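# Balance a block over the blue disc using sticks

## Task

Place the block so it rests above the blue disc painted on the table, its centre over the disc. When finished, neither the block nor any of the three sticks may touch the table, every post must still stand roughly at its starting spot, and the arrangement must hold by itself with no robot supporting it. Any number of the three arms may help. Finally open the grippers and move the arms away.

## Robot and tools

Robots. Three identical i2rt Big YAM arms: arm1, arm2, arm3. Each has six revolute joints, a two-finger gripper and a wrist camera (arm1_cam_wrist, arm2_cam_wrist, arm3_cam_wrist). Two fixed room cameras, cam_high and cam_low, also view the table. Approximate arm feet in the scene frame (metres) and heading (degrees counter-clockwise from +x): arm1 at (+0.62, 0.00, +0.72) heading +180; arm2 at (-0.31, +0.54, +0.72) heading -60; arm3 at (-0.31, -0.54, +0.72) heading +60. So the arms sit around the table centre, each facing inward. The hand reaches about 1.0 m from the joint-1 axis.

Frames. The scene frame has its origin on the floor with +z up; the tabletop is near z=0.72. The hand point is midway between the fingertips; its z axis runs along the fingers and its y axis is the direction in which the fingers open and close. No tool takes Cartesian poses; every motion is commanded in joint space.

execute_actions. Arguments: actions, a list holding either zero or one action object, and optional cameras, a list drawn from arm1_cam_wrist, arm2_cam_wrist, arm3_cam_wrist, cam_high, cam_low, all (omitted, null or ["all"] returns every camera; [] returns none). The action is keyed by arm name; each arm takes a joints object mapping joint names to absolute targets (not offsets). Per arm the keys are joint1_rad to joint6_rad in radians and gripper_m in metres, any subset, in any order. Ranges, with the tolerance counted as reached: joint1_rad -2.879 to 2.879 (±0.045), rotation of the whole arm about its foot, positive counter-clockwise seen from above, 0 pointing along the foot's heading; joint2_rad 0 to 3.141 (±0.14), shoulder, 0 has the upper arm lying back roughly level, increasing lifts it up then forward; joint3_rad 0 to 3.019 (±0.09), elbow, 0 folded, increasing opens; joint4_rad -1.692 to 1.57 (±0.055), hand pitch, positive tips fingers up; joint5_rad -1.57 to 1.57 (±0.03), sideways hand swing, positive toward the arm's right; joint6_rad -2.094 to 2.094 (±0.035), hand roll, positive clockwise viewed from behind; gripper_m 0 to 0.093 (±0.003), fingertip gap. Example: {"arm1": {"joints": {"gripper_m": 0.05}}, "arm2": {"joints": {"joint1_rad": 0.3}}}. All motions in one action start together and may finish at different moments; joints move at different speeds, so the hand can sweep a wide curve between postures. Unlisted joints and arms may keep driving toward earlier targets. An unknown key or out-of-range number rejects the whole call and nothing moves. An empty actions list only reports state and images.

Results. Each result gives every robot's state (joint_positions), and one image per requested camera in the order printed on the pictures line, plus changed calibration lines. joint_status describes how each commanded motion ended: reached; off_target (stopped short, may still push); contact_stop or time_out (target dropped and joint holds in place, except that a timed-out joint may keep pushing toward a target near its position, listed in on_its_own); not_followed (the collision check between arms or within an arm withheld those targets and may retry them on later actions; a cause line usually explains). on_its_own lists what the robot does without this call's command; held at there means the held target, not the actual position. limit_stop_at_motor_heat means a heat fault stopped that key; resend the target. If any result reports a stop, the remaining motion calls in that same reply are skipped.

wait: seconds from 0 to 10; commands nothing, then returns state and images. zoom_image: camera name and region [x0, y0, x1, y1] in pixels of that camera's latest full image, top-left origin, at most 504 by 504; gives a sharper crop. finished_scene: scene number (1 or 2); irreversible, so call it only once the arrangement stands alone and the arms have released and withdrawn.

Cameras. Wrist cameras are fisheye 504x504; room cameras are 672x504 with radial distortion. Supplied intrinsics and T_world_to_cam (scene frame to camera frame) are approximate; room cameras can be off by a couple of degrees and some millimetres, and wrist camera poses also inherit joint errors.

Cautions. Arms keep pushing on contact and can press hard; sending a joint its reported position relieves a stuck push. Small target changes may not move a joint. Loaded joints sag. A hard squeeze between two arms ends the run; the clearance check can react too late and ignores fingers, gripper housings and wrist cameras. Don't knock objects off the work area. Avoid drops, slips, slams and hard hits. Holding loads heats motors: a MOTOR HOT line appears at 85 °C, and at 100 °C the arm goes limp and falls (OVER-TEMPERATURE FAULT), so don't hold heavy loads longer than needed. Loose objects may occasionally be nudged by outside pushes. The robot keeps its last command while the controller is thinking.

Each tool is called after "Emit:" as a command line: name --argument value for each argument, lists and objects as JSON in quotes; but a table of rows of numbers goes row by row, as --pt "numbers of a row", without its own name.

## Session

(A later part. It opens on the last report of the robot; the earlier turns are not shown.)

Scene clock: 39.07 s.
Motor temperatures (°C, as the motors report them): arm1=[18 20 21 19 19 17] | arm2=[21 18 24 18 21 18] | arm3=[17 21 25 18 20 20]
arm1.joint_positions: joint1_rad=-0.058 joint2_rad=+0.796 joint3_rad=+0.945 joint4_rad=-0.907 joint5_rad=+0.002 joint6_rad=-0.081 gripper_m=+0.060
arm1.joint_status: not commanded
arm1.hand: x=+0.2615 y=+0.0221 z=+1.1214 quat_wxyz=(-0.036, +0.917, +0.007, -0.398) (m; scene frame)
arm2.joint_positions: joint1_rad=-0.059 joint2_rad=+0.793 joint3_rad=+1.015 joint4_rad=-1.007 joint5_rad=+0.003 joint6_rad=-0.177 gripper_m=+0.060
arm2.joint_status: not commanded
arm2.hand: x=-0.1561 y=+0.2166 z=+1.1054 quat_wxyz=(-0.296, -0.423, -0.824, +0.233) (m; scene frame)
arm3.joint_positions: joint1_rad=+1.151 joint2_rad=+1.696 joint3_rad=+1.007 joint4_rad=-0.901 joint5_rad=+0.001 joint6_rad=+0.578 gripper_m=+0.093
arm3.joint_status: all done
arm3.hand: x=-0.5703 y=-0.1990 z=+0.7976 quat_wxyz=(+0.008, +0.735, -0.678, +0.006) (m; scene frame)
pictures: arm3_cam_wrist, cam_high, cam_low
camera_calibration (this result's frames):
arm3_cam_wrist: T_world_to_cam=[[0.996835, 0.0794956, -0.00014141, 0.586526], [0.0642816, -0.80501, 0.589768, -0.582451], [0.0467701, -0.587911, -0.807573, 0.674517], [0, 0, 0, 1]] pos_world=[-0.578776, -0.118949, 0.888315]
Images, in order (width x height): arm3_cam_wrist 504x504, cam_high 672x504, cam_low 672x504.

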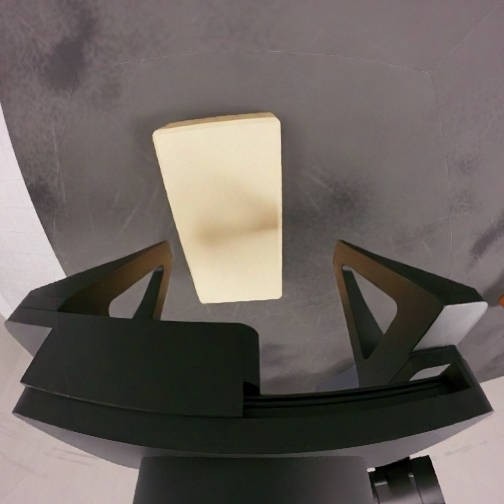

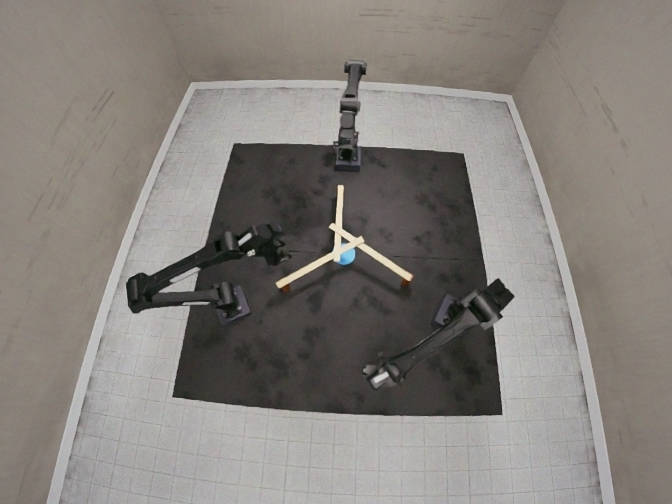

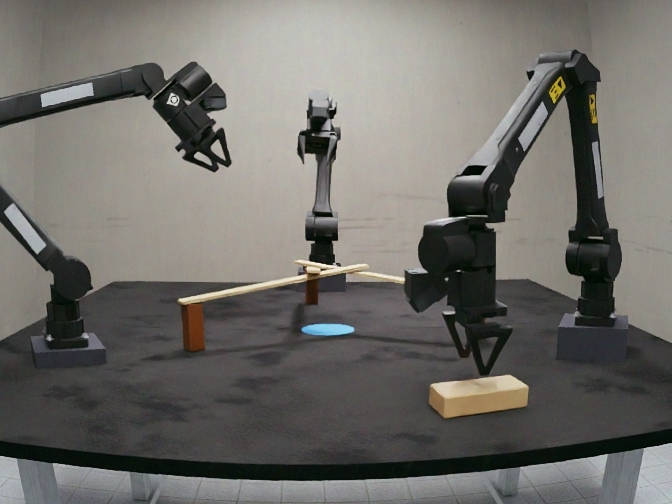

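Emit:
execute_actions --actions '[{"arm3":{"joints":{"joint1_rad":1.182,"joint3_rad":1.075,"joint4_rad":-0.78,"joint6_rad":0.53}}}]' --cameras '[]'

Emit:
execute_actions --actions '[{"arm3":{"joints":{"joint2_rad":1.80}}}]' --cameras '["cam_low","arm3_cam_wrist"]'

Emit:
execute_actions --actions '[{"arm3":{"joints":{"gripper_m":0.03}}}]' --cameras '["cam_low","arm3_cam_wrist"]'

Scene clock: 40.57 s.
Motor temperatures (°C, as the motors report them): arm1=[18 20 21 19 19 17] | arm2=[21 18 25 18 21 18] | arm3=[17 21 25 18 20 20]
arm1.joint_positions: joint1_rad=-0.058 joint2_rad=+0.796 joint3_rad=+0.945 joint4_rad=-0.907 joint5_rad=+0.002 joint6_rad=-0.081 gripper_m=+0.060
arm1.joint_status: not commanded
arm1.hand: x=+0.2615 y=+0.0221 z=+1.1214 quat_wxyz=(-0.036, +0.917, +0.007, -0.398) (m; scene frame)
arm2.joint_positions: joint1_rad=-0.059 joint2_rad=+0.793 joint3_rad=+1.015 joint4_rad=-1.007 joint5_rad=+0.003 joint6_rad=-0.177 gripper_m=+0.060
arm2.joint_status: not commanded
arm2.hand: x=-0.1561 y=+0.2166 z=+1.1054 quat_wxyz=(-0.296, -0.423, -0.824, +0.233) (m; scene frame)
arm3.joint_positions: joint1_rad=+1.177 joint2_rad=+1.696 joint3_rad=+1.032 joint4_rad=-0.797 joint5_rad=+0.001 joint6_rad=+0.543 gripper_m=+0.093
arm3.joint_status: all done
arm3.hand: x=-0.6026 y=-0.1768 z=+0.8068 quat_wxyz=(-0.003, +0.754, -0.655, -0.058) (m; scene frame)
pictures: none
No camera images: the call's "cameras" was empty. Leave "cameras" out to get every camera's image.

Scene clock: 41.50 s.
Motor temperatures (°C, as the motors report them): arm1=[18 20 21 19 19 17] | arm2=[21 18 25 18 21 18] | arm3=[17 21 25 18 20 19]
arm1.joint_positions: joint1_rad=-0.058 joint2_rad=+0.796 joint3_rad=+0.945 joint4_rad=-0.907 joint5_rad=+0.002 joint6_rad=-0.081 gripper_m=+0.060
arm1.joint_status: not commanded
arm1.hand: x=+0.2615 y=+0.0221 z=+1.1214 quat_wxyz=(-0.036, +0.917, +0.007, -0.398) (m; scene frame)
arm2.joint_positions: joint1_rad=-0.059 joint2_rad=+0.793 joint3_rad=+1.015 joint4_rad=-1.007 joint5_rad=+0.003 joint6_rad=-0.177 gripper_m=+0.060
arm2.joint_status: not commanded
arm2.hand: x=-0.1561 y=+0.2166 z=+1.1054 quat_wxyz=(-0.296, -0.423, -0.824, +0.233) (m; scene frame)
arm3.joint_positions: joint1_rad=+1.177 joint2_rad=+1.812 joint3_rad=+1.038 joint4_rad=-0.796 joint5_rad=+0.001 joint6_rad=+0.542 gripper_m=+0.093
arm3.joint_status: all done
arm3.hand: x=-0.5952 y=-0.1868 z=+0.7576 quat_wxyz=(+0.006, +0.755, -0.655, -0.004) (m; scene frame)
pictures: arm3_cam_wrist, cam_low
camera_calibration (this result's frames):
arm3_cam_wrist: T_world_to_cam=[[0.989991, 0.140722, -0.0107546, 0.625785], [0.121165, -0.808382, 0.576054, -0.50386], [0.0723698, -0.571591, -0.817341, 0.676207], [0, 0, 0, 1]] pos_world=[-0.607408, -0.10886, 0.849672]
Images, in order (width x height): arm3_cam_wrist 504x504, cam_low 672x504.

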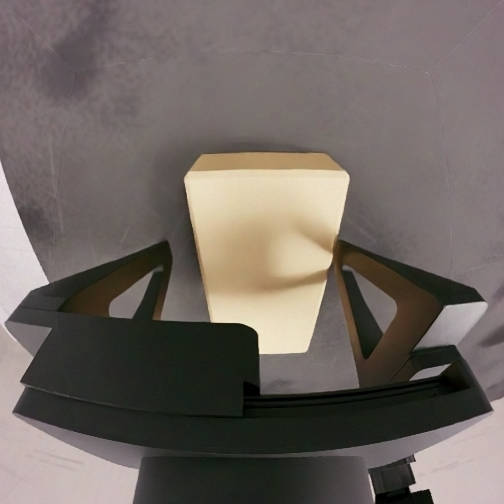

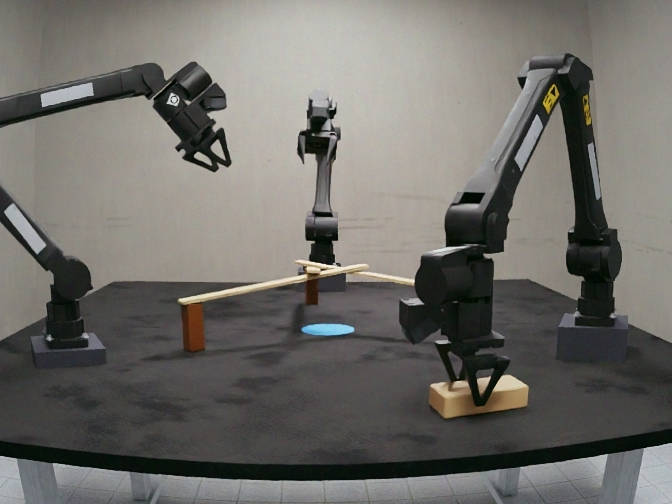

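Scene clock: 42.13 s.
Motor temperatures (°C, as the motors report them): arm1=[18 19 21 19 19 17] | arm2=[21 18 25 18 21 18] | arm3=[17 22 25 18 20 19]
arm1.joint_positions: joint1_rad=-0.058 joint2_rad=+0.796 joint3_rad=+0.945 joint4_rad=-0.907 joint5_rad=+0.002 joint6_rad=-0.081 gripper_m=+0.060
arm1.joint_status: not commanded
arm1.hand: x=+0.2615 y=+0.0221 z=+1.1214 quat_wxyz=(-0.036, +0.917, +0.007, -0.398) (m; scene frame)
arm2.joint_positions: joint1_rad=-0.059 joint2_rad=+0.793 joint3_rad=+1.015 joint4_rad=-1.007 joint5_rad=+0.003 joint6_rad=-0.177 gripper_m=+0.060
arm2.joint_status: not commanded
arm2.hand: x=-0.1561 y=+0.2166 z=+1.1054 quat_wxyz=(-0.296, -0.423, -0.824, +0.233) (m; scene frame)
arm3.joint_positions: joint1_rad=+1.178 joint2_rad=+1.812 joint3_rad=+1.038 joint4_rad=-0.795 joint5_rad=+0.002 joint6_rad=+0.541 gripper_m=+0.069
arm3.joint_status: gripper_m off_target (ended at +0.069, target +0.030)
arm3.hand: x=-0.5955 y=-0.1868 z=+0.7576 quat_wxyz=(+0.005, +0.756, -0.654, -0.004) (m; scene frame)
pictures: arm3_cam_wrist, cam_low
camera_calibration (this result's frames):
arm3_cam_wrist: T_world_to_cam=[[0.989727, 0.142607, -0.0101721, 0.625763], [0.122465, -0.808923, 0.575018, -0.502334], [0.0737733, -0.570357, -0.818077, 0.67788], [0, 0, 0, 1]] pos_world=[-0.607825, -0.108954, 0.849775]
Images, in order (width x height): arm3_cam_wrist 504x504, cam_low 672x504.

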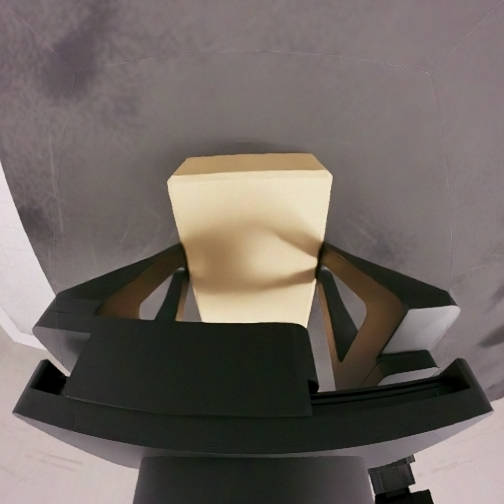

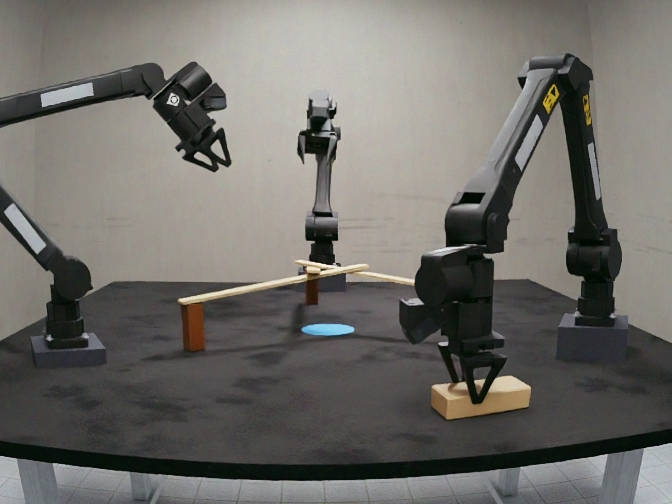

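Emit:
execute_actions --actions '[{"arm3":{"joints":{"joint2_rad":1.2}},"arm1":{"joints":{"joint2_rad":0.5}},"arm2":{"joints":{"joint2_rad":0.5,"joint1_rad":0.5}}}]' --cameras '[]'

Emit:
execute_actions --actions '[{"arm3":{"joints":{"joint1_rad":-0.037,"joint2_rad":1.7,"joint3_rad":2.04,"joint4_rad":-1.54,"joint6_rad":0.48}}}]' --cameras '[]'

Emit:
execute_actions --actions '[{"arm3":{"joints":{"joint2_rad":2.02}}}]' --cameras '["cam_high","cam_low","arm3_cam_wrist"]'

Scene clock: 44.37 s.
Motor temperatures (°C, as the motors report them): arm1=[18 19 21 19 19 17] | arm2=[21 18 25 18 21 18] | arm3=[17 22 25 18 20 19]
arm1.joint_positions: joint1_rad=-0.058 joint2_rad=+0.489 joint3_rad=+0.945 joint4_rad=-0.907 joint5_rad=+0.002 joint6_rad=-0.081 gripper_m=+0.060
arm1.joint_status: all done
arm1.hand: x=+0.3402 y=+0.0156 z=+1.2139 quat_wxyz=(-0.046, +0.845, +0.007, -0.533) (m; scene frame)
arm2.joint_positions: joint1_rad=+0.495 joint2_rad=+0.499 joint3_rad=+1.015 joint4_rad=-1.007 joint5_rad=+0.000 joint6_rad=-0.178 gripper_m=+0.060
arm2.joint_status: all done
arm2.hand: x=-0.0773 y=+0.3862 z=+1.1915 quat_wxyz=(-0.472, -0.169, -0.845, +0.187) (m; scene frame)
arm3.joint_positions: joint1_rad=+1.178 joint2_rad=+1.208 joint3_rad=+1.038 joint4_rad=-0.795 joint5_rad=+0.002 joint6_rad=+0.541 gripper_m=+0.069
arm3.joint_status: all done
arm3.hand: x=-0.6016 y=-0.1733 z=+1.0306 quat_wxyz=(-0.046, +0.720, -0.626, -0.297) (m; scene frame)
pictures: none
No camera images: the call's "cameras" was empty. Leave "cameras" out to get every camera's image.

Scene clock: 46.20 s.
Motor temperatures (°C, as the motors report them): arm1=[18 19 21 19 19 17] | arm2=[21 18 26 18 21 18] | arm3=[17 22 26 18 20 19]
arm1.joint_positions: joint1_rad=-0.058 joint2_rad=+0.489 joint3_rad=+0.945 joint4_rad=-0.907 joint5_rad=+0.002 joint6_rad=-0.081 gripper_m=+0.060
arm1.joint_status: not commanded
arm1.hand: x=+0.3402 y=+0.0156 z=+1.2139 quat_wxyz=(-0.046, +0.845, +0.007, -0.533) (m; scene frame)
arm2.joint_positions: joint1_rad=+0.495 joint2_rad=+0.499 joint3_rad=+1.015 joint4_rad=-1.007 joint5_rad=+0.000 joint6_rad=-0.178 gripper_m=+0.060
arm2.joint_status: not commanded
arm2.hand: x=-0.0773 y=+0.3862 z=+1.1915 quat_wxyz=(-0.472, -0.169, -0.845, +0.187) (m; scene frame)
arm3.joint_positions: joint1_rad=-0.042 joint2_rad=+1.720 joint3_rad=+1.977 joint4_rad=-1.527 joint5_rad=+0.003 joint6_rad=+0.491 gripper_m=+0.069
arm3.joint_status: all done
arm3.hand: x=-0.0049 y=-0.0303 z=+1.1370 quat_wxyz=(-0.102, +0.265, -0.953, -0.102) (m; scene frame)
pictures: none
No camera images: the call's "cameras" was empty. Leave "cameras" out to get every camera's image.

Scene clock: 47.63 s.
Motor temperatures (°C, as the motors report them): arm1=[18 19 21 19 19 17] | arm2=[21 18 26 18 21 18] | arm3=[17 22 26 18 20 19]
arm1.joint_positions: joint1_rad=-0.058 joint2_rad=+0.489 joint3_rad=+0.945 joint4_rad=-0.907 joint5_rad=+0.002 joint6_rad=-0.081 gripper_m=+0.060
arm1.joint_status: not commanded
arm1.hand: x=+0.3402 y=+0.0156 z=+1.2139 quat_wxyz=(-0.046, +0.845, +0.007, -0.533) (m; scene frame)
arm2.joint_positions: joint1_rad=+0.495 joint2_rad=+0.499 joint3_rad=+1.015 joint4_rad=-1.007 joint5_rad=+0.000 joint6_rad=-0.178 gripper_m=+0.060
arm2.joint_status: not commanded
arm2.hand: x=-0.0773 y=+0.3862 z=+1.1915 quat_wxyz=(-0.472, -0.169, -0.845, +0.187) (m; scene frame)
arm3.joint_positions: joint1_rad=-0.042 joint2_rad=+2.057 joint3_rad=+1.999 joint4_rad=-1.528 joint5_rad=+0.003 joint6_rad=+0.491 gripper_m=+0.069
arm3.joint_status: all done
arm3.hand: x=+0.0174 y=+0.0108 z=+0.9449 quat_wxyz=(+0.012, +0.269, -0.963, +0.007) (m; scene frame)
pictures: arm3_cam_wrist, cam_high, cam_low
camera_calibration (this result's frames):
arm3_cam_wrist: T_world_to_cam=[[0.517726, -0.855486, 0.0101814, -0.00729111], [-0.690264, -0.410646, 0.59574, -0.534976], [-0.505466, -0.315458, -0.803113, 0.891775], [0, 0, 0, 1]] pos_world=[0.0852625, 0.0553942, 1.03498]
Images, in order (width x height): arm3_cam_wrist 504x504, cam_high 672x504, cam_low 672x504.

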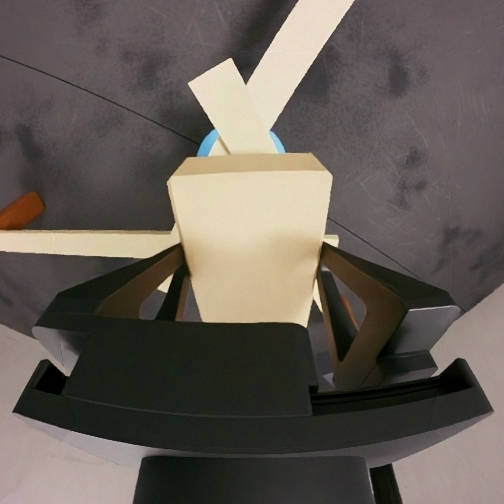

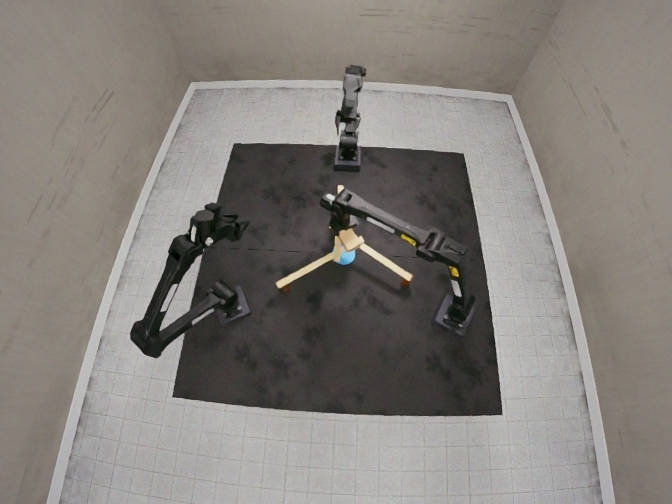

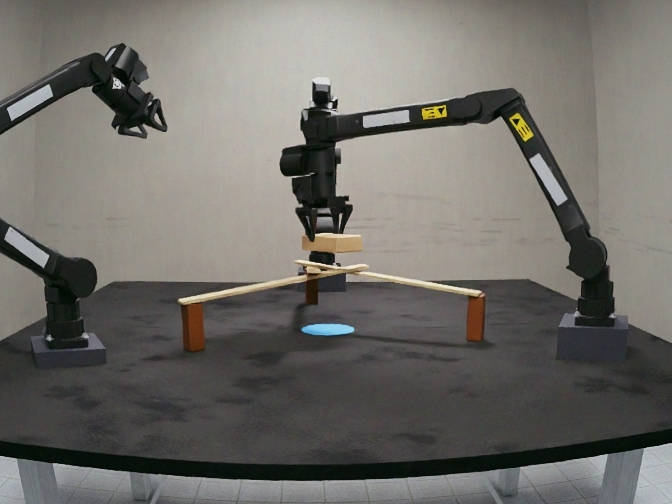

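Emit:
execute_actions --actions '[{"arm3":{"joints":{"joint3_rad":1.94,"joint4_rad":-1.47}}}]' --cameras '["cam_low","arm3_cam_wrist"]'

Emit:
zoom_image --camera "cam_low" --region '[260, 200, 420, 340]'

Scene clock: 48.77 s.
Motor temperatures (°C, as the motors report them): arm1=[18 19 21 19 19 17] | arm2=[21 18 26 18 21 18] | arm3=[17 23 26 18 20 19]
arm1.joint_positions: joint1_rad=-0.058 joint2_rad=+0.489 joint3_rad=+0.945 joint4_rad=-0.907 joint5_rad=+0.002 joint6_rad=-0.081 gripper_m=+0.060
arm1.joint_status: not commanded
arm1.hand: x=+0.3402 y=+0.0156 z=+1.2139 quat_wxyz=(-0.046, +0.845, +0.007, -0.533) (m; scene frame)
arm2.joint_positions: joint1_rad=+0.495 joint2_rad=+0.499 joint3_rad=+1.015 joint4_rad=-1.007 joint5_rad=+0.000 joint6_rad=-0.178 gripper_m=+0.060
arm2.joint_status: not commanded
arm2.hand: x=-0.0773 y=+0.3862 z=+1.1915 quat_wxyz=(-0.472, -0.169, -0.845, +0.187) (m; scene frame)
arm3.joint_positions: joint1_rad=-0.042 joint2_rad=+2.054 joint3_rad=+1.921 joint4_rad=-1.484 joint5_rad=+0.003 joint6_rad=+0.491 gripper_m=+0.069
arm3.joint_status: all done
arm3.hand: x=+0.0114 y=+0.0012 z=+0.9176 quat_wxyz=(+0.023, +0.269, -0.963, +0.017) (m; scene frame)
pictures: arm3_cam_wrist, cam_low
camera_calibration (this result's frames):
arm3_cam_wrist: T_world_to_cam=[[0.518235, -0.85489, 0.0243988, -0.0251966], [-0.680836, -0.395123, 0.616717, -0.546165], [-0.517584, -0.336216, -0.786807, 0.848938], [0, 0, 0, 1]] pos_world=[0.0806059, 0.0480841, 1.00539]
Images, in order (width x height): arm3_cam_wrist 504x504, cam_low 672x504.

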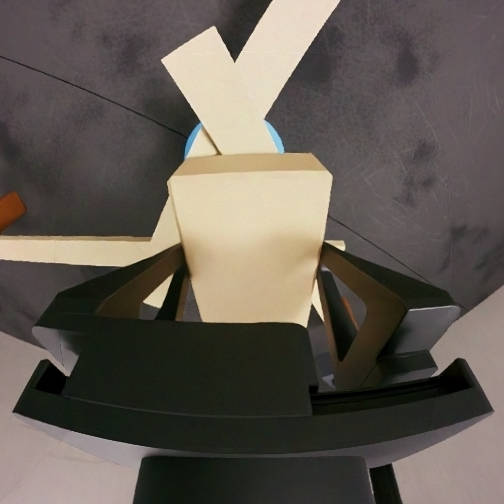

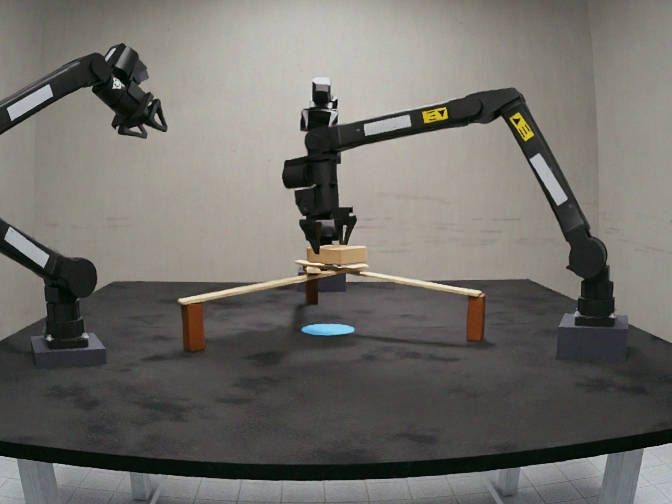

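Region (260, 200, 420, 340) of cam_low's 672x504 image, scaled by 3.150, with more detail than that image has; it fills the top 441 rows of this view, and the rest is white.

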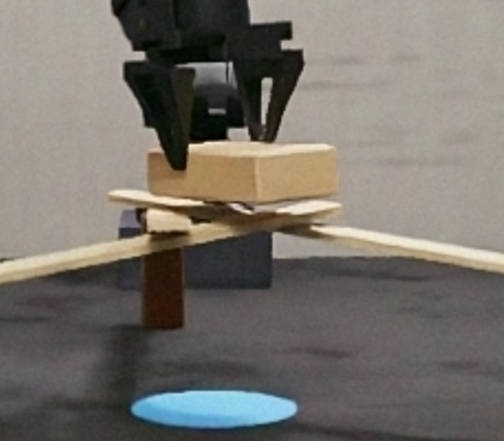

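Emit:
execute_actions --actions '[{"arm3":{"joints":{"joint1_rad":-0.015,"joint4_rad":-1.375}}}]' --cameras '["cam_low","arm3_cam_wrist","cam_high"]'

Emit:
zoom_image --camera "cam_low" --region '[260, 200, 420, 340]'

Scene clock: 49.83 s.
Motor temperatures (°C, as the motors report them): arm1=[18 19 21 19 19 17] | arm2=[21 18 26 18 21 18] | arm3=[17 23 26 18 20 19]
arm1.joint_positions: joint1_rad=-0.058 joint2_rad=+0.489 joint3_rad=+0.945 joint4_rad=-0.907 joint5_rad=+0.002 joint6_rad=-0.081 gripper_m=+0.060
arm1.joint_status: not commanded
arm1.hand: x=+0.3402 y=+0.0156 z=+1.2139 quat_wxyz=(-0.046, +0.845, +0.007, -0.533) (m; scene frame)
arm2.joint_positions: joint1_rad=+0.495 joint2_rad=+0.499 joint3_rad=+1.015 joint4_rad=-1.007 joint5_rad=+0.000 joint6_rad=-0.178 gripper_m=+0.060
arm2.joint_status: not commanded
arm2.hand: x=-0.0773 y=+0.3862 z=+1.1915 quat_wxyz=(-0.472, -0.169, -0.845, +0.187) (m; scene frame)
arm3.joint_positions: joint1_rad=-0.019 joint2_rad=+2.054 joint3_rad=+1.921 joint4_rad=-1.392 joint5_rad=+0.003 joint6_rad=+0.491 gripper_m=+0.069
arm3.joint_status: all done
arm3.hand: x=+0.0103 y=+0.0280 z=+0.9175 quat_wxyz=(-0.010, +0.280, -0.960, -0.015) (m; scene frame)
pictures: arm3_cam_wrist, cam_high, cam_low
camera_calibration (this result's frames):
arm3_cam_wrist: T_world_to_cam=[[0.536483, -0.843685, -0.019517, 0.0380812], [-0.698524, -0.456917, 0.550718, -0.47374], [-0.47355, -0.281818, -0.834463, 0.899063], [0, 0, 0, 1]] pos_world=[0.0744026, 0.0690401, 1.01187]
Images, in order (width x height): arm3_cam_wrist 504x504, cam_high 672x504, cam_low 672x504.

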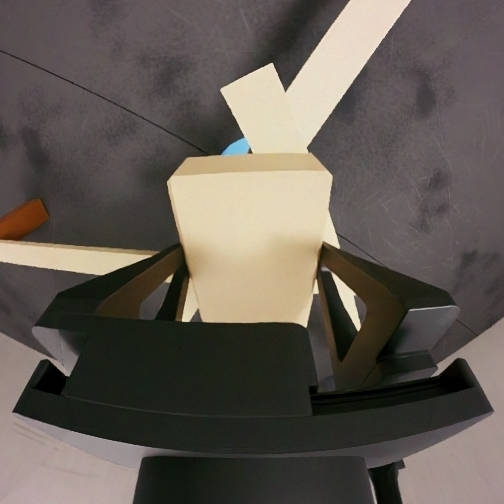

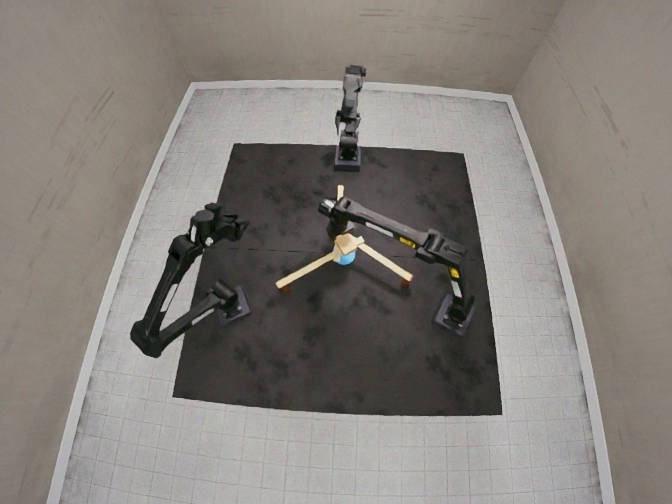

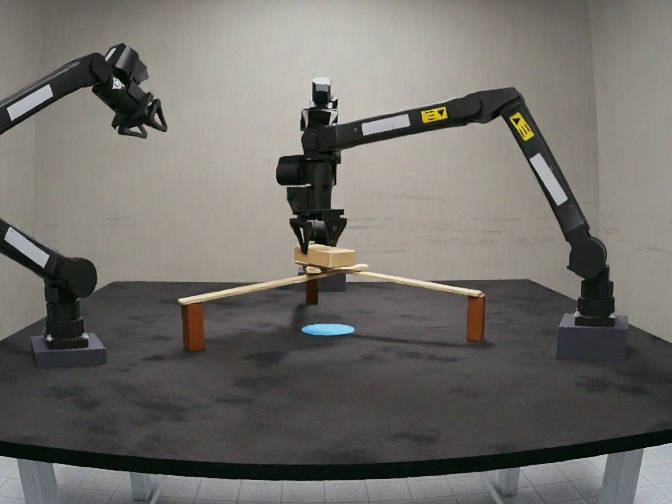

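Region (260, 200, 420, 340) of cam_low's 672x504 image, scaled by 3.150, with more detail than that image has; it fills the top 441 rows of this view, and the rest is white.

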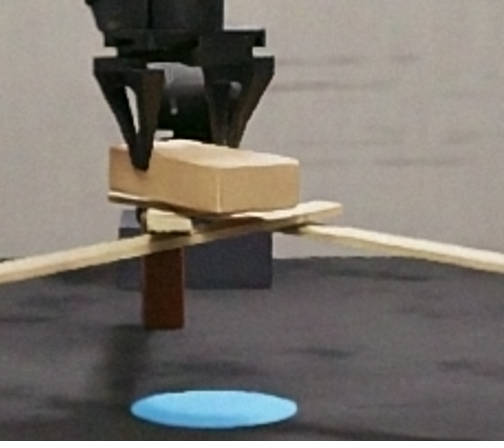

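Emit:
execute_actions --actions '[{"arm3":{"joints":{"joint1_rad":-0.06}}}]' --cameras '["cam_low","arm3_cam_wrist","cam_high"]'

Emit:
execute_actions --actions '[{"arm3":{"joints":{"joint3_rad":1.915}}}]' --cameras '["cam_low"]'

Emit:
zoom_image --camera "cam_low" --region '[260, 200, 420, 340]'

Scene clock: 50.93 s.
Motor temperatures (°C, as the motors report them): arm1=[18 19 21 19 19 17] | arm2=[21 18 26 18 21 18] | arm3=[17 23 26 18 20 19]
arm1.joint_positions: joint1_rad=-0.058 joint2_rad=+0.489 joint3_rad=+0.945 joint4_rad=-0.907 joint5_rad=+0.002 joint6_rad=-0.081 gripper_m=+0.060
arm1.joint_status: not commanded
arm1.hand: x=+0.3402 y=+0.0156 z=+1.2139 quat_wxyz=(-0.046, +0.845, +0.007, -0.533) (m; scene frame)
arm2.joint_positions: joint1_rad=+0.495 joint2_rad=+0.499 joint3_rad=+1.015 joint4_rad=-1.007 joint5_rad=+0.000 joint6_rad=-0.178 gripper_m=+0.060
arm2.joint_status: not commanded
arm2.hand: x=-0.0773 y=+0.3862 z=+1.1915 quat_wxyz=(-0.472, -0.169, -0.845, +0.187) (m; scene frame)
arm3.joint_positions: joint1_rad=-0.062 joint2_rad=+2.054 joint3_rad=+1.921 joint4_rad=-1.392 joint5_rad=+0.002 joint6_rad=+0.491 gripper_m=+0.069
arm3.joint_status: all done
arm3.hand: x=+0.0340 y=+0.0140 z=+0.9172 quat_wxyz=(-0.011, +0.259, -0.966, -0.015) (m; scene frame)
pictures: arm3_cam_wrist, cam_high, cam_low
camera_calibration (this result's frames):
arm3_cam_wrist: T_world_to_cam=[[0.499976, -0.865818, -0.0195707, 0.0151107], [-0.717141, -0.426579, 0.551125, -0.463625], [-0.485522, -0.261515, -0.834193, 0.905984], [0, 0, 0, 1]] pos_world=[0.0998357, 0.0522384, 1.01158]
Images, in order (width x height): arm3_cam_wrist 504x504, cam_high 672x504, cam_low 672x504.

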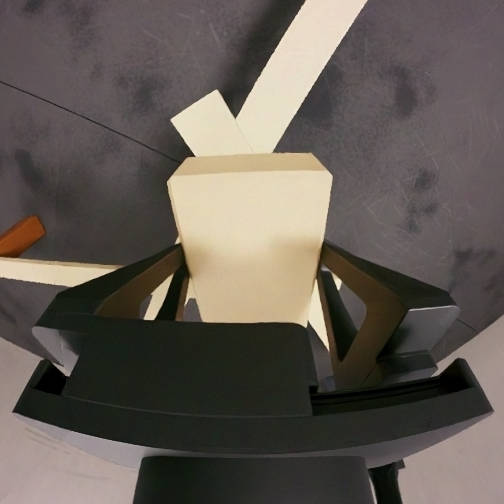

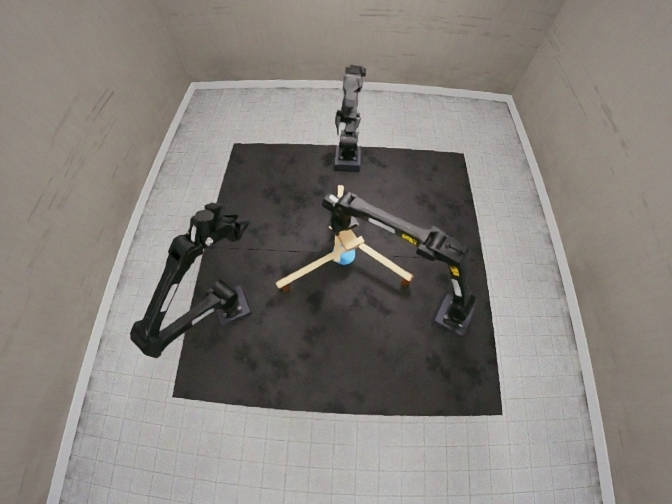

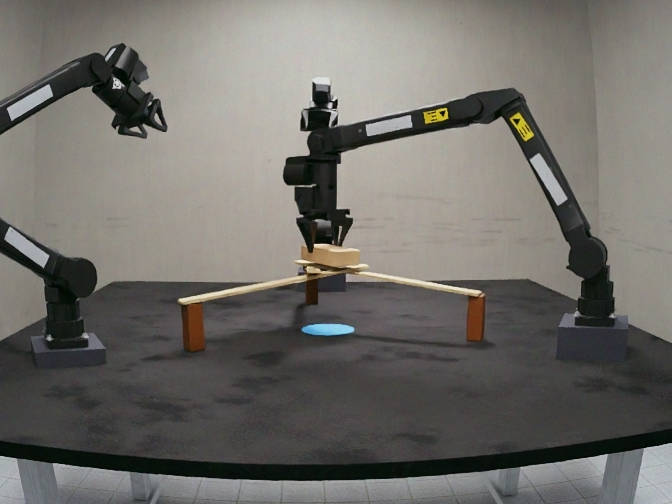

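Scene clock: 51.53 s.
Motor temperatures (°C, as the motors report them): arm1=[18 19 21 19 19 17] | arm2=[21 18 26 18 21 18] | arm3=[17 23 26 18 20 19]
arm1.joint_positions: joint1_rad=-0.058 joint2_rad=+0.489 joint3_rad=+0.945 joint4_rad=-0.907 joint5_rad=+0.002 joint6_rad=-0.081 gripper_m=+0.060
arm1.joint_status: not commanded
arm1.hand: x=+0.3402 y=+0.0156 z=+1.2139 quat_wxyz=(-0.046, +0.845, +0.007, -0.533) (m; scene frame)
arm2.joint_positions: joint1_rad=+0.495 joint2_rad=+0.499 joint3_rad=+1.015 joint4_rad=-1.007 joint5_rad=+0.000 joint6_rad=-0.178 gripper_m=+0.060
arm2.joint_status: not commanded
arm2.hand: x=-0.0773 y=+0.3862 z=+1.1915 quat_wxyz=(-0.472, -0.169, -0.845, +0.187) (m; scene frame)
arm3.joint_positions: joint1_rad=-0.062 joint2_rad=+2.054 joint3_rad=+1.902 joint4_rad=-1.390 joint5_rad=+0.002 joint6_rad=+0.491 gripper_m=+0.069
arm3.joint_status: all done
arm3.hand: x=+0.0311 y=+0.0093 z=+0.9099 quat_wxyz=(-0.004, +0.259, -0.966, -0.008) (m; scene frame)
pictures: cam_low
Images, in order (width x height): cam_low 672x504.

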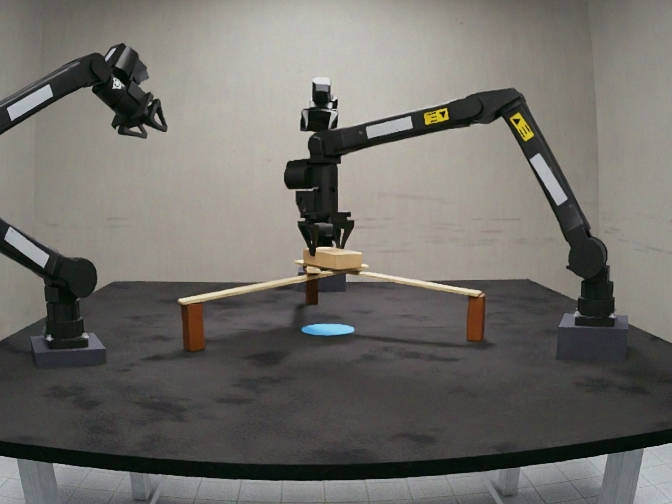

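Region (260, 200, 420, 340) of cam_low's 672x504 image, scaled by 3.150, with more detail than that image has; it fills the top 441 rows of this view, and the rest is white.

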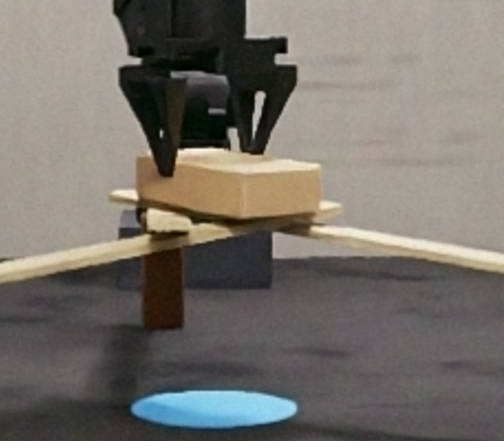

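Emit:
execute_actions --actions '[{"arm3":{"joints":{"gripper_m":0.085}}}]' --cameras '["cam_low"]'

Emit:
execute_actions --actions '[{"arm3":{"joints":{"joint2_rad":1.2}}}]' --cameras '["cam_low","cam_high"]'

Scene clock: 52.63 s.
Motor temperatures (°C, as the motors report them): arm1=[18 19 21 19 19 17] | arm2=[21 18 26 18 21 18] | arm3=[17 24 26 18 20 19]
arm1.joint_positions: joint1_rad=-0.058 joint2_rad=+0.489 joint3_rad=+0.945 joint4_rad=-0.907 joint5_rad=+0.002 joint6_rad=-0.081 gripper_m=+0.060
arm1.joint_status: not commanded
arm1.hand: x=+0.3402 y=+0.0156 z=+1.2139 quat_wxyz=(-0.046, +0.845, +0.007, -0.533) (m; scene frame)
arm2.joint_positions: joint1_rad=+0.495 joint2_rad=+0.499 joint3_rad=+1.015 joint4_rad=-1.007 joint5_rad=+0.000 joint6_rad=-0.178 gripper_m=+0.060
arm2.joint_status: not commanded
arm2.hand: x=-0.0773 y=+0.3862 z=+1.1915 quat_wxyz=(-0.472, -0.169, -0.845, +0.187) (m; scene frame)
arm3.joint_positions: joint1_rad=-0.062 joint2_rad=+2.052 joint3_rad=+1.902 joint4_rad=-1.390 joint5_rad=+0.002 joint6_rad=+0.491 gripper_m=+0.085
arm3.joint_status: all done
arm3.hand: x=+0.0311 y=+0.0093 z=+0.9111 quat_wxyz=(-0.005, +0.259, -0.966, -0.009) (m; scene frame)
pictures: cam_low
Images, in order (width x height): cam_low 672x504.

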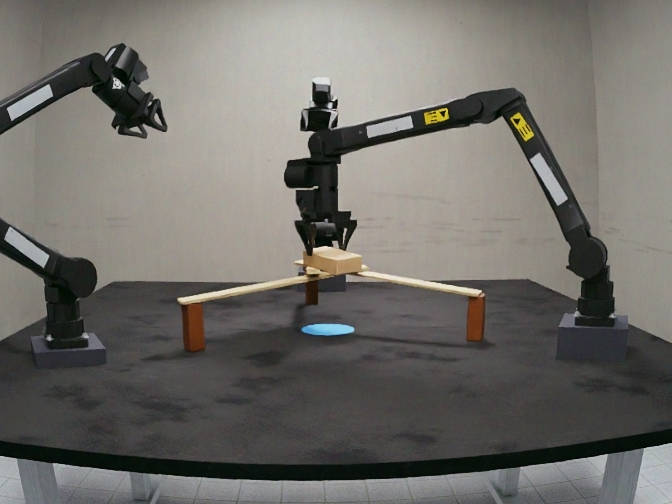

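Scene clock: 54.57 s.
Motor temperatures (°C, as the motors report them): arm1=[18 19 21 19 19 17] | arm2=[21 18 26 18 21 18] | arm3=[17 24 26 18 20 19]
arm1.joint_positions: joint1_rad=-0.058 joint2_rad=+0.489 joint3_rad=+0.945 joint4_rad=-0.907 joint5_rad=+0.002 joint6_rad=-0.081 gripper_m=+0.060
arm1.joint_status: not commanded
arm1.hand: x=+0.3402 y=+0.0156 z=+1.2139 quat_wxyz=(-0.046, +0.845, +0.007, -0.533) (m; scene frame)
arm2.joint_positions: joint1_rad=+0.495 joint2_rad=+0.499 joint3_rad=+1.015 joint4_rad=-1.007 joint5_rad=+0.000 joint6_rad=-0.178 gripper_m=+0.060
arm2.joint_status: not commanded
arm2.hand: x=-0.0773 y=+0.3862 z=+1.1915 quat_wxyz=(-0.472, -0.169, -0.845, +0.187) (m; scene frame)
arm3.joint_positions: joint1_rad=-0.062 joint2_rad=+1.215 joint3_rad=+1.903 joint4_rad=-1.388 joint5_rad=+0.002 joint6_rad=+0.491 gripper_m=+0.085
arm3.joint_status: all done
arm3.hand: x=-0.0709 y=-0.1633 z=+1.3748 quat_wxyz=(-0.302, +0.233, -0.879, -0.288) (m; scene frame)
pictures: cam_high, cam_low
Images, in order (width x height): cam_high 672x504, cam_low 672x504.

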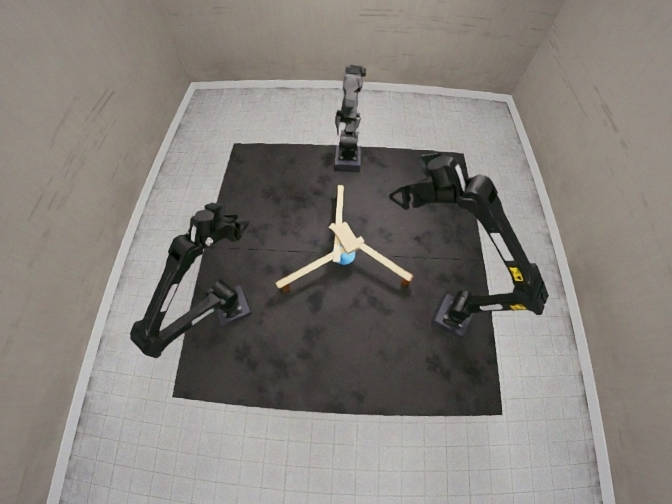

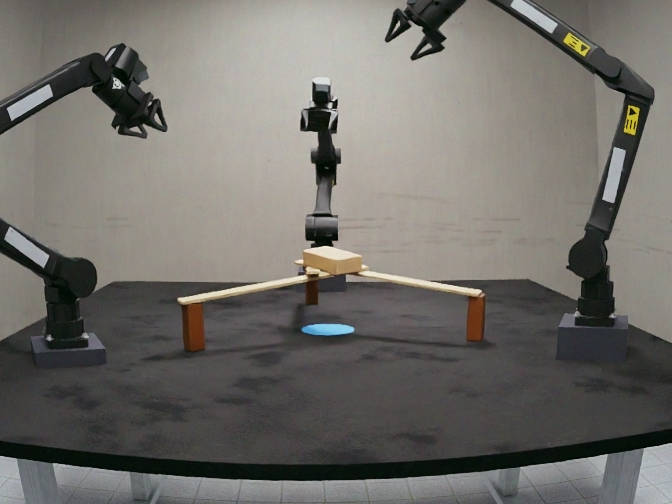

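Emit:
finished_scene --scene 1

The scene is finished: the task was done.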